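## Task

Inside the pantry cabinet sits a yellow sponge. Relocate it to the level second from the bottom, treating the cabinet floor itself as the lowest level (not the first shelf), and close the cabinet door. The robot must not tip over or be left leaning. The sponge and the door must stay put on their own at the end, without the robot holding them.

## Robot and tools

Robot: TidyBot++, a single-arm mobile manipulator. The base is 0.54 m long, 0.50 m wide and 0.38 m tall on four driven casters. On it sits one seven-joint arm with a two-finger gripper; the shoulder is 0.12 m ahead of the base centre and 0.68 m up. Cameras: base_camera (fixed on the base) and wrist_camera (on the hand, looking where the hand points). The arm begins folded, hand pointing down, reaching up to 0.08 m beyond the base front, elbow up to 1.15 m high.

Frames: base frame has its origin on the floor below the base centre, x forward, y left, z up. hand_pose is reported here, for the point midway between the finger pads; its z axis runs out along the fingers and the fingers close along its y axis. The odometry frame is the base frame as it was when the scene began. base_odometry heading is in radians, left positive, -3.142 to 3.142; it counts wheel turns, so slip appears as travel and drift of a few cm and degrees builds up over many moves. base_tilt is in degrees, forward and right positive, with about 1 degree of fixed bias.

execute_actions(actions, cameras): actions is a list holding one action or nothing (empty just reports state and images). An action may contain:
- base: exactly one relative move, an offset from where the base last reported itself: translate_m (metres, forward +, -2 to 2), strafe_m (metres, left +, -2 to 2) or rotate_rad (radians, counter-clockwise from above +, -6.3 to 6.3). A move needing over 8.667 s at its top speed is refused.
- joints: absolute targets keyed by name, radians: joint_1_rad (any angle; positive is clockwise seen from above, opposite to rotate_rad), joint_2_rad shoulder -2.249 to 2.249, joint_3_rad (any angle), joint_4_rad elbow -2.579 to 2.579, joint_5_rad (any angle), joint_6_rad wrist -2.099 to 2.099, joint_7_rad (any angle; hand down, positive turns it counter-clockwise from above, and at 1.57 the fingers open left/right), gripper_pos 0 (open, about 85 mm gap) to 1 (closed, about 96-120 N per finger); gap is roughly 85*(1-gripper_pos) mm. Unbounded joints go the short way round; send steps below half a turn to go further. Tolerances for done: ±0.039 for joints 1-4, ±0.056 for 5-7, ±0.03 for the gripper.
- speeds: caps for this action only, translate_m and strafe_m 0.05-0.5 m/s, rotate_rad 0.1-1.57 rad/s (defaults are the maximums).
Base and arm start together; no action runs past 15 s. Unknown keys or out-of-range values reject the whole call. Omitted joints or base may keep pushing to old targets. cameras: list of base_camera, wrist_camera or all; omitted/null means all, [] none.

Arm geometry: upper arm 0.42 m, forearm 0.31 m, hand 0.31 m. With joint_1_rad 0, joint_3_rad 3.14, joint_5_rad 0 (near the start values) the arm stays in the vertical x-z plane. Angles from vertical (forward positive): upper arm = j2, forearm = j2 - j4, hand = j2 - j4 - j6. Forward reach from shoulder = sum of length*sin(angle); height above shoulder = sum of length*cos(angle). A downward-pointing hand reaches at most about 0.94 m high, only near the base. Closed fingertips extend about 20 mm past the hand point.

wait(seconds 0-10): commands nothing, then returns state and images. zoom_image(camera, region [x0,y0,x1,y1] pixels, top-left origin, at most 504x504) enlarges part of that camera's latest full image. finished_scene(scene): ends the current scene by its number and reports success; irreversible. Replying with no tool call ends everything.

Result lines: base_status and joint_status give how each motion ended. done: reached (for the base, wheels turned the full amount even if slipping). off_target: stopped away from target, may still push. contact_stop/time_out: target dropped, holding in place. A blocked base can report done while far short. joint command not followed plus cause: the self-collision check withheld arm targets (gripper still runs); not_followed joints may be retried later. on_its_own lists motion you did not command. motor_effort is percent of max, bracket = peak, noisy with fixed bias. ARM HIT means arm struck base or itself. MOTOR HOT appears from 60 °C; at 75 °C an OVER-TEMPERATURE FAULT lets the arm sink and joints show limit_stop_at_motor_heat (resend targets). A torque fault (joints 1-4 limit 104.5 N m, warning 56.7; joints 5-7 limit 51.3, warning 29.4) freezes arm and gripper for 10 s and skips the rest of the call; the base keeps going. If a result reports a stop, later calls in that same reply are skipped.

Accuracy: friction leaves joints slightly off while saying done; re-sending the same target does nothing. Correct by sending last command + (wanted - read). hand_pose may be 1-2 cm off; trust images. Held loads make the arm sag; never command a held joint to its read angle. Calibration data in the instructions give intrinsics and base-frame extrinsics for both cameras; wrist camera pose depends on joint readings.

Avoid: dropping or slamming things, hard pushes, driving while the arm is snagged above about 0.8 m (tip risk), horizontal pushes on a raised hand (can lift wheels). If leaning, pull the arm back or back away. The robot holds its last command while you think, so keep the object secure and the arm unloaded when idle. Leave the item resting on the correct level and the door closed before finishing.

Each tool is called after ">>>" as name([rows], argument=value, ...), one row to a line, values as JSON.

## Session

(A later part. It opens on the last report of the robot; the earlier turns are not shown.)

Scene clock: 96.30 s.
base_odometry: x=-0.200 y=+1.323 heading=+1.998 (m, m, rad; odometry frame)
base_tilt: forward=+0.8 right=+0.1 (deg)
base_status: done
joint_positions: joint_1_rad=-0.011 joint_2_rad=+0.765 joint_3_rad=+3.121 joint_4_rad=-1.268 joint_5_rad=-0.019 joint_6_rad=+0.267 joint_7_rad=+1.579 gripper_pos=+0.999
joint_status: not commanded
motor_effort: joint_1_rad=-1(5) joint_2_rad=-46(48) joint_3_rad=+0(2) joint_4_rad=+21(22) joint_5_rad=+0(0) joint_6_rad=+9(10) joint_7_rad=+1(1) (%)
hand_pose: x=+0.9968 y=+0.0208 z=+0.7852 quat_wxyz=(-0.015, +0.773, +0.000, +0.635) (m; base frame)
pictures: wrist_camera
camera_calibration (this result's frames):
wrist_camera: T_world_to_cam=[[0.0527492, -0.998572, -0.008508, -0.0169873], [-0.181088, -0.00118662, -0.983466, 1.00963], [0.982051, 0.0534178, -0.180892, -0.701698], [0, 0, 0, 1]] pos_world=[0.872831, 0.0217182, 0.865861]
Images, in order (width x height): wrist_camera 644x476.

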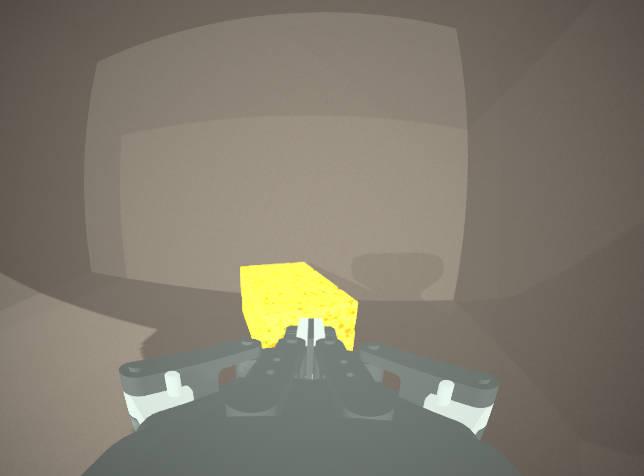

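>>> execute_actions([
  {"base":{"translate_m":-0.06},"joints":{"gripper_pos":0}},
], cameras=["wrist_camera"])

>>> execute_actions([
  {"base":{"translate_m":0.1},"joints":{"joint_6_rad":0.2},"speeds":{"translate_m":0.12}},
], cameras=["wrist_camera"])

Scene clock: 98.90 s.
base_odometry: x=-0.175 y=+1.269 heading=+1.998 (m, m, rad; odometry frame)
base_tilt: forward=+0.8 right=+0.1 (deg)
base_status: done
joint_positions: joint_1_rad=-0.011 joint_2_rad=+0.765 joint_3_rad=+3.121 joint_4_rad=-1.267 joint_5_rad=-0.019 joint_6_rad=+0.267 joint_7_rad=+1.579 gripper_pos=+0.000
joint_status: all done
motor_effort: joint_1_rad=-2(0) joint_2_rad=-47(50) joint_3_rad=+0(1) joint_4_rad=+22(23) joint_5_rad=+0(1) joint_6_rad=+10(10) joint_7_rad=+1(1) (%)
hand_pose: x=+0.9968 y=+0.0208 z=+0.7855 quat_wxyz=(-0.015, +0.772, +0.000, +0.635) (m; base frame)
pictures: wrist_camera
camera_calibration (this result's frames):
wrist_camera: T_world_to_cam=[[0.0527503, -0.998572, -0.00849586, -0.0169989], [-0.18068, -0.00117659, -0.983541, 1.00959], [0.982126, 0.0534171, -0.180484, -0.702095], [0, 0, 0, 1]] pos_world=[0.872856, 0.0217172, 0.866114]
Images, in order (width x height): wrist_camera 644x476.

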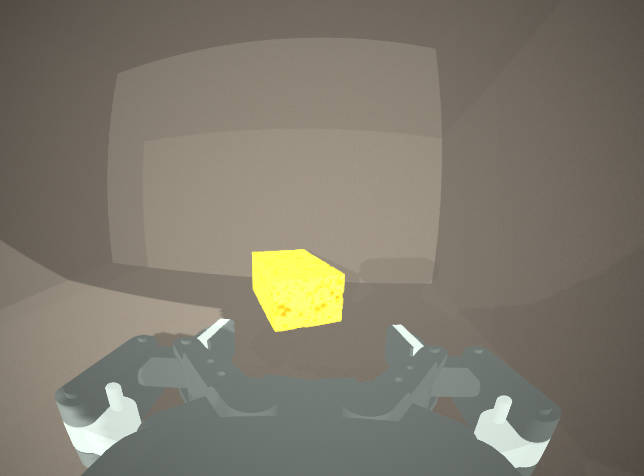

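Scene clock: 100.37 s.
base_odometry: x=-0.217 y=+1.360 heading=+1.998 (m, m, rad; odometry frame)
base_tilt: forward=+0.8 right=+0.1 (deg)
base_status: done
joint_positions: joint_1_rad=-0.011 joint_2_rad=+0.765 joint_3_rad=+3.121 joint_4_rad=-1.267 joint_5_rad=-0.019 joint_6_rad=+0.238 joint_7_rad=+1.579 gripper_pos=+0.000
joint_status: all done
motor_effort: joint_1_rad=+0(1) joint_2_rad=-46(48) joint_3_rad=+0(1) joint_4_rad=+21(23) joint_5_rad=+1(0) joint_6_rad=+9(10) joint_7_rad=+1(1) (%)
hand_pose: x=+0.9950 y=+0.0210 z=+0.7771 quat_wxyz=(-0.015, +0.781, +0.000, +0.624) (m; base frame)
pictures: wrist_camera
camera_calibration (this result's frames):
wrist_camera: T_world_to_cam=[[0.0533799, -0.998529, -0.00950681, -0.0165784], [-0.208207, -0.00181829, -0.978083, 1.02416], [0.976627, 0.0541894, -0.207997, -0.674996], [0, 0, 0, 1]] pos_world=[0.87334, 0.0218858, 0.861154]
Images, in order (width x height): wrist_camera 644x476.

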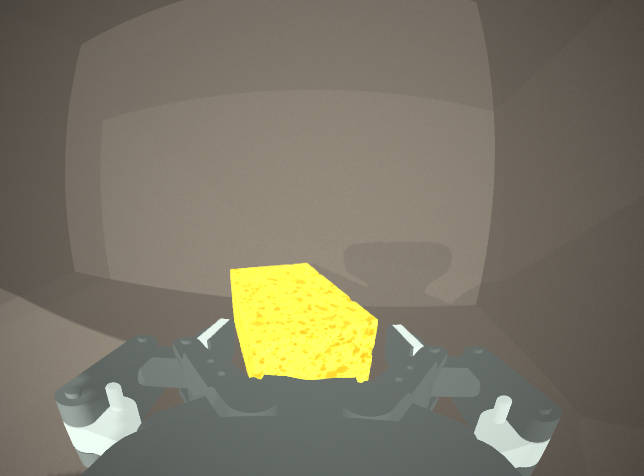

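Between fingers. A bit further, then close.

>>> execute_actions([
  {"base":{"translate_m":0.04},"speeds":{"translate_m":0.15}},
], cameras=[])

>>> execute_actions([
  {"joints":{"gripper_pos":1}},
], cameras=["wrist_camera"])

Scene clock: 103.93 s.
base_odometry: x=-0.233 y=+1.396 heading=+1.999 (m, m, rad; odometry frame)
base_tilt: forward=+0.8 right=+0.1 (deg)
base_status: done
joint_positions: joint_1_rad=-0.011 joint_2_rad=+0.765 joint_3_rad=+3.121 joint_4_rad=-1.267 joint_5_rad=-0.019 joint_6_rad=+0.238 joint_7_rad=+1.579 gripper_pos=+0.000
joint_status: not commanded
motor_effort: joint_1_rad=-1(1) joint_2_rad=-47(51) joint_3_rad=+0(1) joint_4_rad=+22(23) joint_5_rad=+0(0) joint_6_rad=+9(10) joint_7_rad=+1(1) (%)
hand_pose: x=+0.9951 y=+0.0210 z=+0.7773 quat_wxyz=(-0.015, +0.781, +0.000, +0.624) (m; base frame)
pictures: none
No camera images: the call's "cameras" was empty. Leave "cameras" out to get every camera's image.

Scene clock: 105.03 s.
base_odometry: x=-0.233 y=+1.396 heading=+1.998 (m, m, rad; odometry frame)
base_tilt: forward=+0.8 right=+0.1 (deg)
base_status: not commanded
joint_positions: joint_1_rad=-0.011 joint_2_rad=+0.761 joint_3_rad=+3.121 joint_4_rad=-1.265 joint_5_rad=-0.019 joint_6_rad=+0.232 joint_7_rad=+1.579 gripper_pos=+0.368
joint_status: gripper_pos off_target (ended at +0.368, target +1.000)
motor_effort: joint_1_rad=-2(3) joint_2_rad=-44(47) joint_3_rad=-1(1) joint_4_rad=+24(28) joint_5_rad=+1(1) joint_6_rad=+10(12) joint_7_rad=+1(1) (%)
hand_pose: x=+0.9946 y=+0.0211 z=+0.7794 quat_wxyz=(-0.015, +0.782, +0.000, +0.624) (m; base frame)
pictures: wrist_camera
camera_calibration (this result's frames):
wrist_camera: T_world_to_cam=[[0.0535479, -0.99852, -0.0095419, -0.0166319], [-0.209269, -0.0018781, -0.977856, 1.02717], [0.976391, 0.054359, -0.20906, -0.673109], [0, 0, 0, 1]] pos_world=[0.873063, 0.0219114, 0.863546]
Images, in order (width x height): wrist_camera 644x476.

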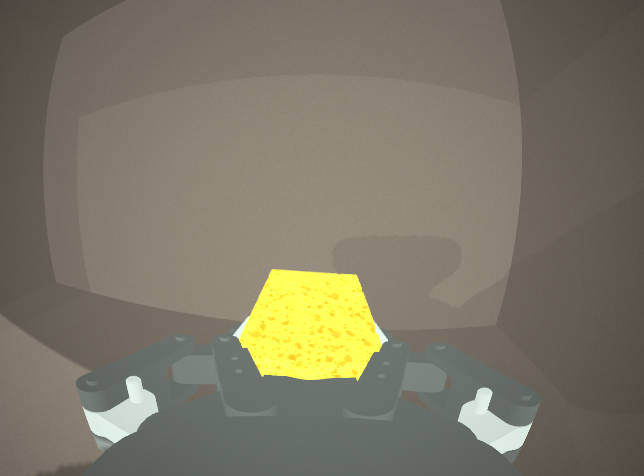

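>>> execute_actions([
  {"joints":{"joint_2_rad":0.71}},
], cameras=[])

>>> execute_actions([
  {"base":{"translate_m":-0.6},"speeds":{"translate_m":0.35}},
], cameras=[])

>>> execute_actions([
  {"joints":{"joint_2_rad":1.35,"joint_4_rad":-0.8,"joint_6_rad":0.42}},
])

Scene clock: 107.93 s.
base_odometry: x=-0.233 y=+1.396 heading=+1.998 (m, m, rad; odometry frame)
base_tilt: forward=+0.8 right=+0.0 (deg)
base_status: not commanded
joint_positions: joint_1_rad=-0.011 joint_2_rad=+0.733 joint_3_rad=+3.121 joint_4_rad=-1.264 joint_5_rad=-0.019 joint_6_rad=+0.228 joint_7_rad=+1.579 gripper_pos=+0.368
joint_status: all done
motor_effort: joint_1_rad=-1(3) joint_2_rad=-46(49) joint_3_rad=+0(1) joint_4_rad=+22(26) joint_5_rad=+0(1) joint_6_rad=+9(12) joint_7_rad=+1(1) (%)
hand_pose: x=+0.9916 y=+0.0211 z=+0.8038 quat_wxyz=(-0.015, +0.773, +0.000, +0.634) (m; base frame)
pictures: none
No camera images: the call's "cameras" was empty. Leave "cameras" out to get every camera's image.

Scene clock: 110.80 s.
base_odometry: x=+0.015 y=+0.850 heading=+1.999 (m, m, rad; odometry frame)
base_tilt: forward=+0.7 right=+0.1 (deg)
base_status: done
joint_positions: joint_1_rad=-0.011 joint_2_rad=+0.728 joint_3_rad=+3.121 joint_4_rad=-1.264 joint_5_rad=-0.019 joint_6_rad=+0.228 joint_7_rad=+1.579 gripper_pos=+0.368
joint_status: not commanded
motor_effort: joint_1_rad=-1(5) joint_2_rad=-46(49) joint_3_rad=+0(2) joint_4_rad=+22(23) joint_5_rad=+1(0) joint_6_rad=+9(10) joint_7_rad=+1(1) (%)
hand_pose: x=+0.9910 y=+0.0211 z=+0.8079 quat_wxyz=(-0.015, +0.772, +0.000, +0.636) (m; base frame)
pictures: none
No camera images: the call's "cameras" was empty. Leave "cameras" out to get every camera's image.

Scene clock: 112.90 s.
base_odometry: x=+0.015 y=+0.850 heading=+1.999 (m, m, rad; odometry frame)
base_tilt: forward=+0.8 right=+0.1 (deg)
base_status: not commanded
joint_positions: joint_1_rad=-0.011 joint_2_rad=+1.349 joint_3_rad=+3.121 joint_4_rad=-0.825 joint_5_rad=-0.019 joint_6_rad=+0.377 joint_7_rad=+1.579 gripper_pos=+0.368
joint_status: all done
motor_effort: joint_1_rad=-2(1) joint_2_rad=-56(60) joint_3_rad=+0(0) joint_4_rad=+20(22) joint_5_rad=+0(0) joint_6_rad=+9(11) joint_7_rad=+1(1) (%)
hand_pose: x=+1.0915 y=+0.0173 z=+0.5263 quat_wxyz=(-0.013, +0.782, -0.006, +0.623) (m; base frame)
pictures: base_camera, wrist_camera
camera_calibration (this result's frames):
wrist_camera: T_world_to_cam=[[0.0409817, -0.999061, -0.0140346, -0.0119447], [-0.211761, 0.00504256, -0.977308, 0.802294], [0.976462, 0.0430238, -0.211356, -0.819042], [0, 0, 0, 1]] pos_world=[0.970147, 0.0192592, 0.610812]
Images, in order (width x height): base_camera 644x364, wrist_camera 644x476.

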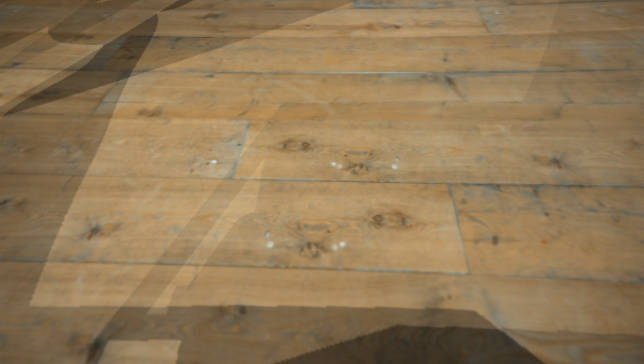

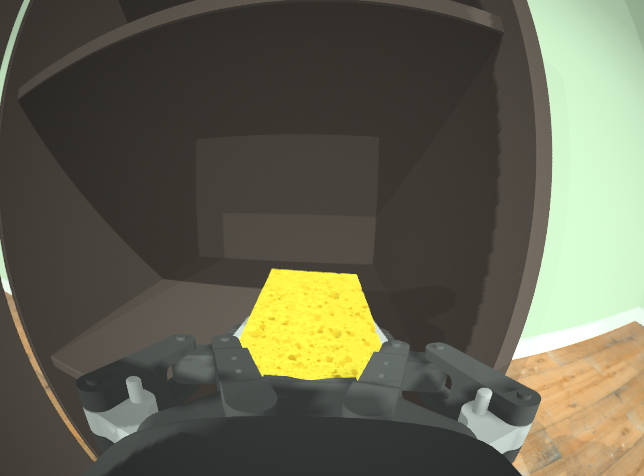

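>>> execute_actions([
  {"base":{"translate_m":0.3},"speeds":{"translate_m":0.25}},
], cameras=["wrist_camera"])

>>> execute_actions([
  {"joints":{"joint_2_rad":1.42,"joint_6_rad":0.42}},
], cameras=["wrist_camera"])

Scene clock: 120.47 s.
base_odometry: x=-0.109 y=+1.123 heading=+1.999 (m, m, rad; odometry frame)
base_tilt: forward=+0.8 right=+0.1 (deg)
base_status: done
joint_positions: joint_1_rad=-0.011 joint_2_rad=+1.349 joint_3_rad=+3.121 joint_4_rad=-0.822 joint_5_rad=-0.019 joint_6_rad=+0.379 joint_7_rad=+1.579 gripper_pos=+0.368
joint_status: not commanded
motor_effort: joint_1_rad=-1(2) joint_2_rad=-56(58) joint_3_rad=+0(1) joint_4_rad=+20(22) joint_5_rad=+1(0) joint_6_rad=+9(10) joint_7_rad=+1(1) (%)
hand_pose: x=+1.0923 y=+0.0172 z=+0.5283 quat_wxyz=(-0.013, +0.781, -0.006, +0.624) (m; base frame)
pictures: wrist_camera
camera_calibration (this result's frames):
wrist_camera: T_world_to_cam=[[0.0409382, -0.999065, -0.0139149, -0.0119996], [-0.207675, 0.00511428, -0.978184, 0.800454], [0.977341, 0.0429349, -0.207272, -0.822524], [0, 0, 0, 1]] pos_world=[0.970611, 0.0192329, 0.612339]
Images, in order (width x height): wrist_camera 644x476.

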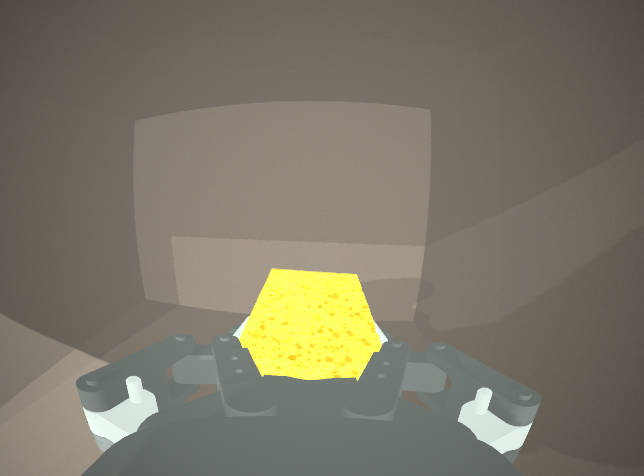

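Scene clock: 121.47 s.
base_odometry: x=-0.109 y=+1.123 heading=+1.999 (m, m, rad; odometry frame)
base_tilt: forward=+0.8 right=+0.1 (deg)
base_status: not commanded
joint_positions: joint_1_rad=-0.011 joint_2_rad=+1.411 joint_3_rad=+3.121 joint_4_rad=-0.818 joint_5_rad=-0.019 joint_6_rad=+0.380 joint_7_rad=+1.579 gripper_pos=+0.368
joint_status: all done
motor_effort: joint_1_rad=-1(1) joint_2_rad=-56(59) joint_3_rad=+0(0) joint_4_rad=+19(21) joint_5_rad=+1(0) joint_6_rad=+9(10) joint_7_rad=+1(1) (%)
hand_pose: x=+1.0821 y=+0.0171 z=+0.4710 quat_wxyz=(-0.012, +0.799, -0.006, +0.602) (m; base frame)
pictures: wrist_camera
camera_calibration (this result's frames):
wrist_camera: T_world_to_cam=[[0.0399864, -0.999078, -0.0155989, -0.010717], [-0.263015, 0.00453672, -0.964781, 0.795777], [0.963963, 0.0426809, -0.262591, -0.783888], [0, 0, 0, 1]] pos_world=[0.965368, 0.0191397, 0.561741]
Images, in order (width x height): wrist_camera 644x476.

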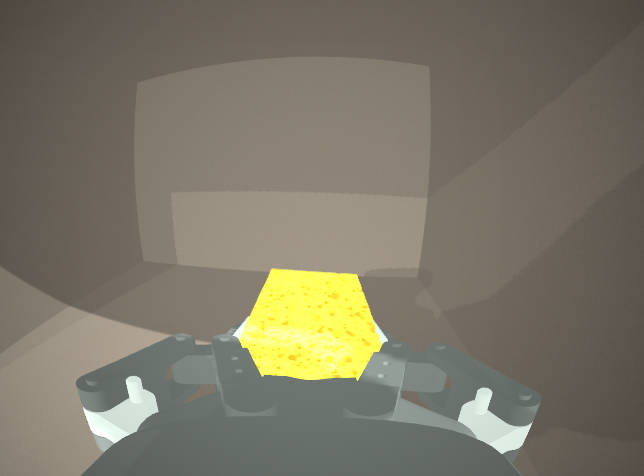

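Shadow is adjacent, so it's near the shelf. Release and retreat.

>>> execute_actions([
  {"joints":{"gripper_pos":0}},
], cameras=["wrist_camera"])

>>> execute_actions([
  {"base":{"translate_m":-0.35}},
], cameras=["wrist_camera"])

>>> execute_actions([
  {"base":{"translate_m":-0.55},"joints":{"gripper_pos":1}},
], cameras=[])

>>> execute_actions([
  {"base":{"strafe_m":0.75}},
])

Scene clock: 124.40 s.
base_odometry: x=-0.109 y=+1.123 heading=+1.999 (m, m, rad; odometry frame)
base_tilt: forward=+0.8 right=+0.1 (deg)
base_status: not commanded
joint_positions: joint_1_rad=-0.011 joint_2_rad=+1.411 joint_3_rad=+3.121 joint_4_rad=-0.818 joint_5_rad=-0.019 joint_6_rad=+0.380 joint_7_rad=+1.579 gripper_pos=+0.000
joint_status: all done
motor_effort: joint_1_rad=-1(1) joint_2_rad=-56(56) joint_3_rad=+0(0) joint_4_rad=+20(20) joint_5_rad=+0(0) joint_6_rad=+9(9) joint_7_rad=+1(1) (%)
hand_pose: x=+1.0821 y=+0.0171 z=+0.4710 quat_wxyz=(-0.012, +0.799, -0.006, +0.602) (m; base frame)
pictures: wrist_camera
camera_calibration (this result's frames):
wrist_camera: T_world_to_cam=[[0.0399864, -0.999078, -0.015599, -0.010717], [-0.263015, 0.00453679, -0.964781, 0.795777], [0.963963, 0.0426809, -0.262591, -0.783888], [0, 0, 0, 1]] pos_world=[0.965368, 0.0191396, 0.561741]
Images, in order (width x height): wrist_camera 644x476.

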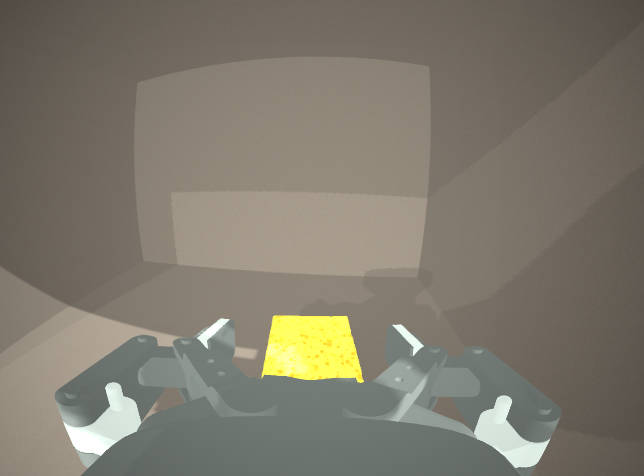

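Scene clock: 126.60 s.
base_odometry: x=+0.036 y=+0.804 heading=+1.999 (m, m, rad; odometry frame)
base_tilt: forward=+0.8 right=+0.1 (deg)
base_status: done
joint_positions: joint_1_rad=-0.011 joint_2_rad=+1.411 joint_3_rad=+3.121 joint_4_rad=-0.817 joint_5_rad=-0.019 joint_6_rad=+0.380 joint_7_rad=+1.579 gripper_pos=+0.000
joint_status: not commanded
motor_effort: joint_1_rad=-1(7) joint_2_rad=-56(57) joint_3_rad=+0(2) joint_4_rad=+19(21) joint_5_rad=+1(1) joint_6_rad=+9(9) joint_7_rad=+1(1) (%)
hand_pose: x=+1.0826 y=+0.0166 z=+0.4721 quat_wxyz=(-0.012, +0.798, -0.007, +0.603) (m; base frame)
pictures: wrist_camera
camera_calibration (this result's frames):
wrist_camera: T_world_to_cam=[[0.0395457, -0.999097, -0.0155354, -0.0106988], [-0.260852, 0.00468602, -0.965368, 0.794915], [0.964569, 0.0422286, -0.260431, -0.785762], [0, 0, 0, 1]] pos_world=[0.965699, 0.0187675, 0.562582]
Images, in order (width x height): wrist_camera 644x476.

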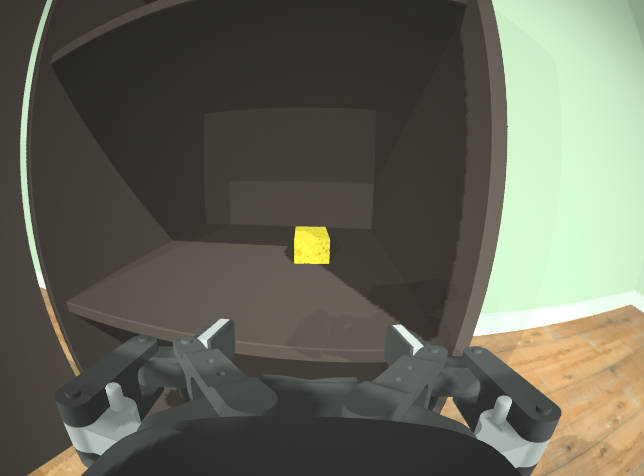

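Scene clock: 129.10 s.
base_odometry: x=+0.265 y=+0.304 heading=+1.999 (m, m, rad; odometry frame)
base_tilt: forward=+0.8 right=+0.1 (deg)
base_status: done
joint_positions: joint_1_rad=-0.011 joint_2_rad=+1.411 joint_3_rad=+3.121 joint_4_rad=-0.816 joint_5_rad=-0.019 joint_6_rad=+0.381 joint_7_rad=+1.579 gripper_pos=+0.999
joint_status: all done
motor_effort: joint_1_rad=-2(3) joint_2_rad=-57(58) joint_3_rad=+0(1) joint_4_rad=+20(21) joint_5_rad=+0(0) joint_6_rad=+9(10) joint_7_rad=+1(1) (%)
hand_pose: x=+1.0827 y=+0.0166 z=+0.4722 quat_wxyz=(-0.012, +0.798, -0.007, +0.603) (m; base frame)
pictures: none
No camera images: the call's "cameras" was empty. Leave "cameras" out to get every camera's image.

Scene clock: 132.00 s.
base_odometry: x=-0.418 y=-0.008 heading=+1.999 (m, m, rad; odometry frame)
base_tilt: forward=+0.8 right=+0.1 (deg)
base_status: done
joint_positions: joint_1_rad=-0.013 joint_2_rad=+1.411 joint_3_rad=+3.121 joint_4_rad=-0.816 joint_5_rad=-0.019 joint_6_rad=+0.381 joint_7_rad=+1.579 gripper_pos=+0.999
joint_status: not commanded
motor_effort: joint_1_rad=-1(6) joint_2_rad=-56(56) joint_3_rad=+0(1) joint_4_rad=+20(20) joint_5_rad=+1(1) joint_6_rad=+9(9) joint_7_rad=+1(1) (%)
hand_pose: x=+1.0827 y=+0.0192 z=+0.4722 quat_wxyz=(-0.013, +0.798, -0.006, +0.603) (m; base frame)
pictures: base_camera, wrist_camera
camera_calibration (this result's frames):
wrist_camera: T_world_to_cam=[[0.0422021, -0.998989, -0.0155202, -0.0110202], [-0.260416, 0.00399853, -0.965488, 0.794686], [0.964574, 0.0447874, -0.259983, -0.786114], [0, 0, 0, 1]] pos_world=[0.965679, 0.0210213, 0.562713]
Images, in order (width x height): base_camera 644x364, wrist_camera 644x476.

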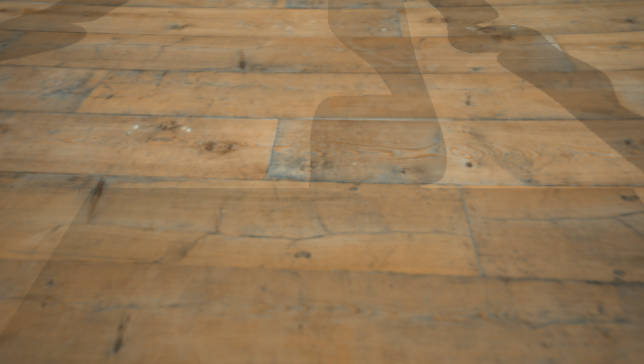

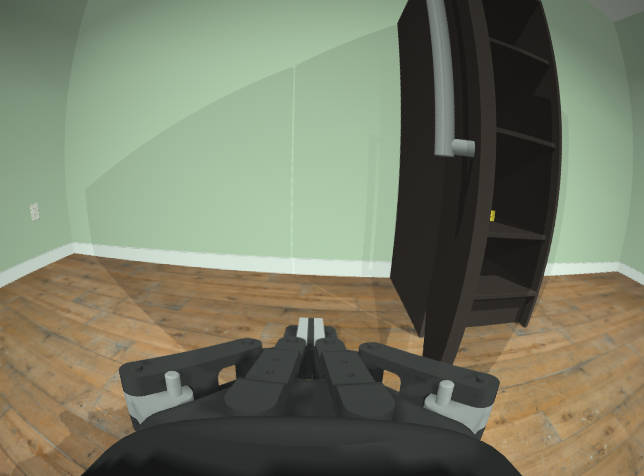

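>>> execute_actions([
  {"base":{"translate_m":0.45}},
], cameras=[])

>>> execute_actions([
  {"base":{"strafe_m":-0.85},"speeds":{"strafe_m":0.25}},
])

Scene clock: 135.67 s.
base_odometry: x=-0.605 y=+0.401 heading=+2.000 (m, m, rad; odometry frame)
base_tilt: forward=+0.8 right=+0.0 (deg)
base_status: done
joint_positions: joint_1_rad=-0.013 joint_2_rad=+1.411 joint_3_rad=+3.121 joint_4_rad=-0.816 joint_5_rad=-0.019 joint_6_rad=+0.381 joint_7_rad=+1.579 gripper_pos=+0.999
joint_status: not commanded
motor_effort: joint_1_rad=-1(2) joint_2_rad=-56(58) joint_3_rad=+0(1) joint_4_rad=+20(21) joint_5_rad=+0(0) joint_6_rad=+9(10) joint_7_rad=+1(1) (%)
hand_pose: x=+1.0828 y=+0.0192 z=+0.4726 quat_wxyz=(-0.013, +0.797, -0.006, +0.603) (m; base frame)
pictures: none
No camera images: the call's "cameras" was empty. Leave "cameras" out to get every camera's image.

Scene clock: 140.10 s.
base_odometry: x=+0.168 y=+0.755 heading=+2.000 (m, m, rad; odometry frame)
base_tilt: forward=+0.8 right=+0.1 (deg)
base_status: done
joint_positions: joint_1_rad=+0.005 joint_2_rad=+1.430 joint_3_rad=+3.116 joint_4_rad=-0.821 joint_5_rad=+0.022 joint_6_rad=+0.384 joint_7_rad=+1.579 gripper_pos=+0.999
joint_status: not commanded
motor_effort: joint_1_rad=-1(33) joint_2_rad=-56(65) joint_3_rad=-1(14) joint_4_rad=+19(36) joint_5_rad=+1(7) joint_6_rad=+9(14) joint_7_rad=+1(0) (%)
hand_pose: x=+1.0777 y=+0.0085 z=+0.4529 quat_wxyz=(-0.005, +0.804, +0.006, +0.595) (m; base frame)
pictures: base_camera, wrist_camera
camera_calibration (this result's frames):
wrist_camera: T_world_to_cam=[[0.0502385, -0.998681, 0.0106026, -0.0422545], [-0.27883, -0.0242188, -0.960035, 0.792358], [0.959026, 0.0452744, -0.279679, -0.770965], [0, 0, 0, 1]] pos_world=[0.962431, 0.0118962, 0.545517]
Images, in order (width x height): base_camera 644x364, wrist_camera 644x476.

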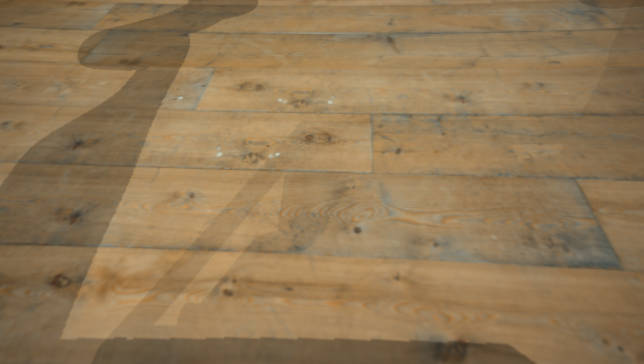

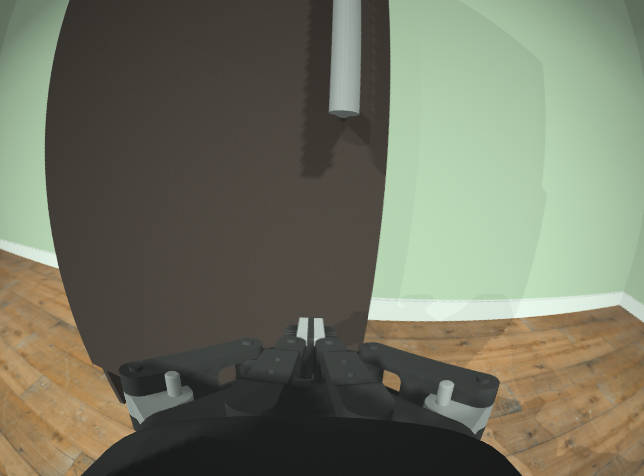

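>>> execute_actions([
  {"base":{"strafe_m":0.07},"joints":{"joint_6_rad":0.55}},
], cameras=[])

>>> execute_actions([
  {"base":{"translate_m":0.12},"speeds":{"translate_m":0.12}},
])

Scene clock: 142.73 s.
base_odometry: x=+0.104 y=+0.726 heading=+2.000 (m, m, rad; odometry frame)
base_tilt: forward=+0.8 right=+0.1 (deg)
base_status: done
joint_positions: joint_1_rad=-0.015 joint_2_rad=+1.424 joint_3_rad=+3.116 joint_4_rad=-0.815 joint_5_rad=+0.022 joint_6_rad=+0.520 joint_7_rad=+1.579 gripper_pos=+0.999
joint_status: all done
motor_effort: joint_1_rad=+0(6) joint_2_rad=-56(60) joint_3_rad=-1(2) joint_4_rad=+20(22) joint_5_rad=+0(0) joint_6_rad=+9(10) joint_7_rad=+1(1) (%)
hand_pose: x=+1.0893 y=+0.0271 z=+0.5027 quat_wxyz=(-0.011, +0.757, +0.012, +0.653) (m; base frame)
pictures: none
No camera images: the call's "cameras" was empty. Leave "cameras" out to get every camera's image.

Scene clock: 144.37 s.
base_odometry: x=+0.054 y=+0.835 heading=+1.999 (m, m, rad; odometry frame)
base_tilt: forward=+0.8 right=+0.1 (deg)
base_status: done
joint_positions: joint_1_rad=-0.015 joint_2_rad=+1.424 joint_3_rad=+3.116 joint_4_rad=-0.815 joint_5_rad=+0.022 joint_6_rad=+0.520 joint_7_rad=+1.579 gripper_pos=+0.999
joint_status: not commanded
motor_effort: joint_1_rad=-1(1) joint_2_rad=-56(58) joint_3_rad=+0(1) joint_4_rad=+20(21) joint_5_rad=+0(0) joint_6_rad=+10(10) joint_7_rad=+1(1) (%)
hand_pose: x=+1.0894 y=+0.0271 z=+0.5027 quat_wxyz=(-0.011, +0.757, +0.012, +0.653) (m; base frame)
pictures: base_camera, wrist_camera
camera_calibration (this result's frames):
wrist_camera: T_world_to_cam=[[0.0663818, -0.997664, 0.0161317, -0.0452337], [-0.134282, -0.0249526, -0.990629, 0.701809], [0.988717, 0.0635935, -0.135625, -0.874339], [0, 0, 0, 1]] pos_world=[0.961716, 0.0279862, 0.57738]
Images, in order (width x height): base_camera 644x364, wrist_camera 644x476.

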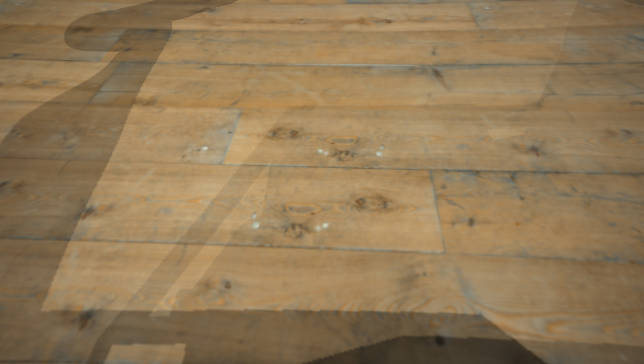

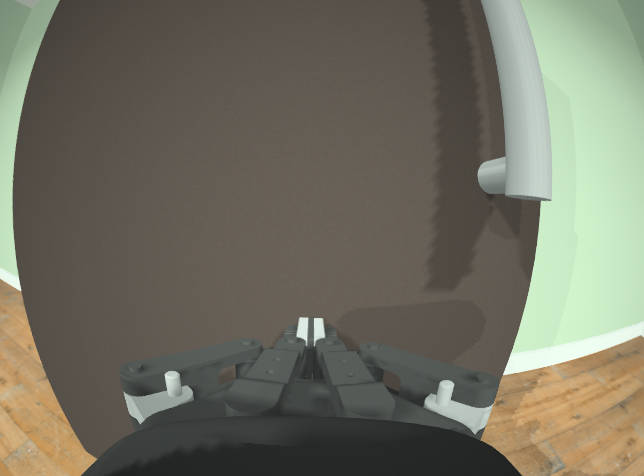

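>>> execute_actions([
  {"base":{"translate_m":0.1},"speeds":{"translate_m":0.1}},
])

Scene clock: 149.33 s.
base_odometry: x=+0.014 y=+0.925 heading=+1.991 (m, m, rad; odometry frame)
base_tilt: forward=+0.7 right=+0.1 (deg)
base_status: translate_m time_out (by the wheels' count: +0.099 of +0.100)
joint_positions: joint_1_rad=+0.061 joint_2_rad=+1.376 joint_3_rad=+3.130 joint_4_rad=-0.950 joint_5_rad=+0.014 joint_6_rad=+0.588 joint_7_rad=+1.579 gripper_pos=+0.999
joint_status: not commanded
motor_effort: joint_1_rad=-11(21) joint_2_rad=-51(58) joint_3_rad=-3(6) joint_4_rad=+46(57) joint_5_rad=+3(6) joint_6_rad=+4(10) joint_7_rad=+1(1) (%)
hand_pose: x=+1.0662 y=-0.0497 z=+0.4958 quat_wxyz=(+0.018, +0.764, -0.016, +0.645) (m; base frame)
pictures: base_camera, wrist_camera
camera_calibration (this result's frames):
wrist_camera: T_world_to_cam=[[-0.0141173, -0.999659, 0.0219817, -0.0373508], [-0.155338, -0.0195243, -0.987668, 0.711199], [0.98776, -0.0173578, -0.15501, -0.840912], [0, 0, 0, 1]] pos_world=[0.940569, -0.0380487, 0.5729]
Images, in order (width x height): base_camera 644x364, wrist_camera 644x476.

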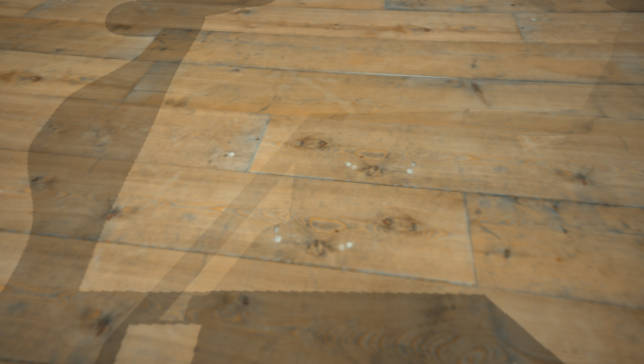

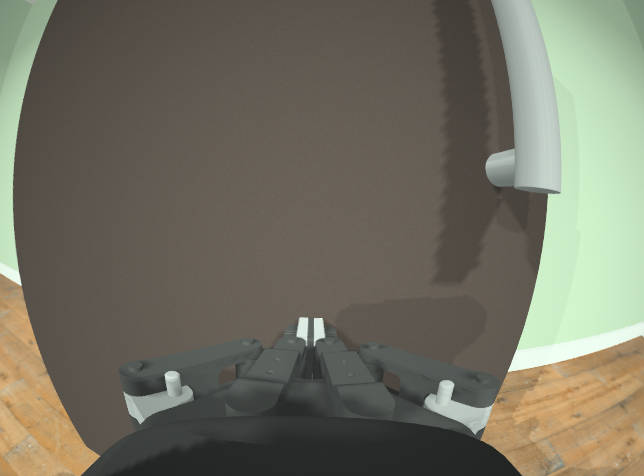

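>>> execute_actions([
  {"base":{"translate_m":-0.35},"joints":{"joint_1_rad":0,"joint_2_rad":1.3,"joint_4_rad":-0.85,"joint_3_rad":3.12}},
], cameras=[])

>>> execute_actions([
  {"base":{"strafe_m":-0.6},"joints":{"joint_1_rad":-0.6}},
], cameras=["wrist_camera"])

Scene clock: 152.60 s.
base_odometry: x=+0.157 y=+0.606 heading=+1.991 (m, m, rad; odometry frame)
base_tilt: forward=+0.8 right=+0.1 (deg)
base_status: done
joint_positions: joint_1_rad=+0.003 joint_2_rad=+1.293 joint_3_rad=+3.129 joint_4_rad=-0.843 joint_5_rad=+0.014 joint_6_rad=+0.575 joint_7_rad=+1.579 gripper_pos=+0.999
joint_status: all done
motor_effort: joint_1_rad=-1(10) joint_2_rad=-57(65) joint_3_rad=+0(3) joint_4_rad=+21(44) joint_5_rad=+0(3) joint_6_rad=+10(13) joint_7_rad=+1(1) (%)
hand_pose: x=+1.1003 y=+0.0049 z=+0.6322 quat_wxyz=(+0.000, +0.703, +0.005, +0.711) (m; base frame)
pictures: none
No camera images: the call's "cameras" was empty. Leave "cameras" out to get every camera's image.

Scene clock: 155.20 s.
base_odometry: x=+0.705 y=+0.851 heading=+1.991 (m, m, rad; odometry frame)
base_tilt: forward=+0.8 right=+0.1 (deg)
base_status: done
joint_positions: joint_1_rad=-0.591 joint_2_rad=+1.293 joint_3_rad=+3.124 joint_4_rad=-0.843 joint_5_rad=+0.014 joint_6_rad=+0.575 joint_7_rad=+1.579 gripper_pos=+0.999
joint_status: all done
motor_effort: joint_1_rad=-2(8) joint_2_rad=-56(57) joint_3_rad=-1(1) joint_4_rad=+21(21) joint_5_rad=+0(0) joint_6_rad=+10(10) joint_7_rad=+1(1) (%)
hand_pose: x=+0.9288 y=+0.5543 z=+0.6324 quat_wxyz=(-0.210, +0.671, +0.210, +0.679) (m; base frame)
pictures: wrist_camera
camera_calibration (this result's frames):
wrist_camera: T_world_to_cam=[[0.591612, -0.805868, 0.023914, -0.1098], [0.0322519, -0.00598183, -0.999462, 0.66225], [0.805577, 0.592065, 0.0224518, -0.9543], [0, 0, 0, 1]] pos_world=[0.812363, 0.480485, 0.685945]
Images, in order (width x height): wrist_camera 644x476.

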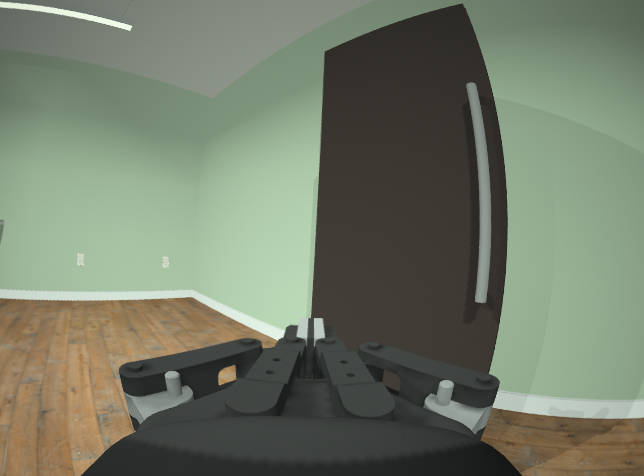

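>>> execute_actions([
  {"base":{"strafe_m":-0.5},"joints":{"joint_1_rad":-0.8}},
], cameras=["wrist_camera"])

Scene clock: 158.77 s.
base_odometry: x=+1.162 y=+1.055 heading=+1.991 (m, m, rad; odometry frame)
base_tilt: forward=+0.8 right=+0.0 (deg)
base_status: done
joint_positions: joint_1_rad=-0.788 joint_2_rad=+1.293 joint_3_rad=+3.122 joint_4_rad=-0.843 joint_5_rad=+0.014 joint_6_rad=+0.575 joint_7_rad=+1.579 gripper_pos=+0.999
joint_status: all done
motor_effort: joint_1_rad=-1(8) joint_2_rad=-56(58) joint_3_rad=+0(1) joint_4_rad=+21(22) joint_5_rad=+0(1) joint_6_rad=+10(10) joint_7_rad=+1(1) (%)
hand_pose: x=+0.8038 y=+0.7029 z=+0.6324 quat_wxyz=(-0.277, +0.648, +0.275, +0.655) (m; base frame)
pictures: wrist_camera
camera_calibration (this result's frames):
wrist_camera: T_world_to_cam=[[0.738723, -0.673635, 0.0224524, -0.12631], [0.0317604, 0.00151573, -0.999494, 0.662348], [0.673261, 0.739062, 0.0225146, -0.938593], [0, 0, 0, 1]] pos_world=[0.704189, 0.607588, 0.685981]
Images, in order (width x height): wrist_camera 644x476.

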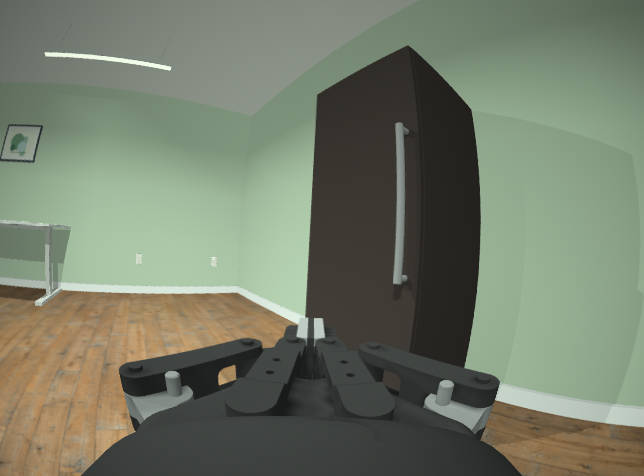

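Door is flush.

>>> finished_scene(scene=2)

The scene is finished: the task was done.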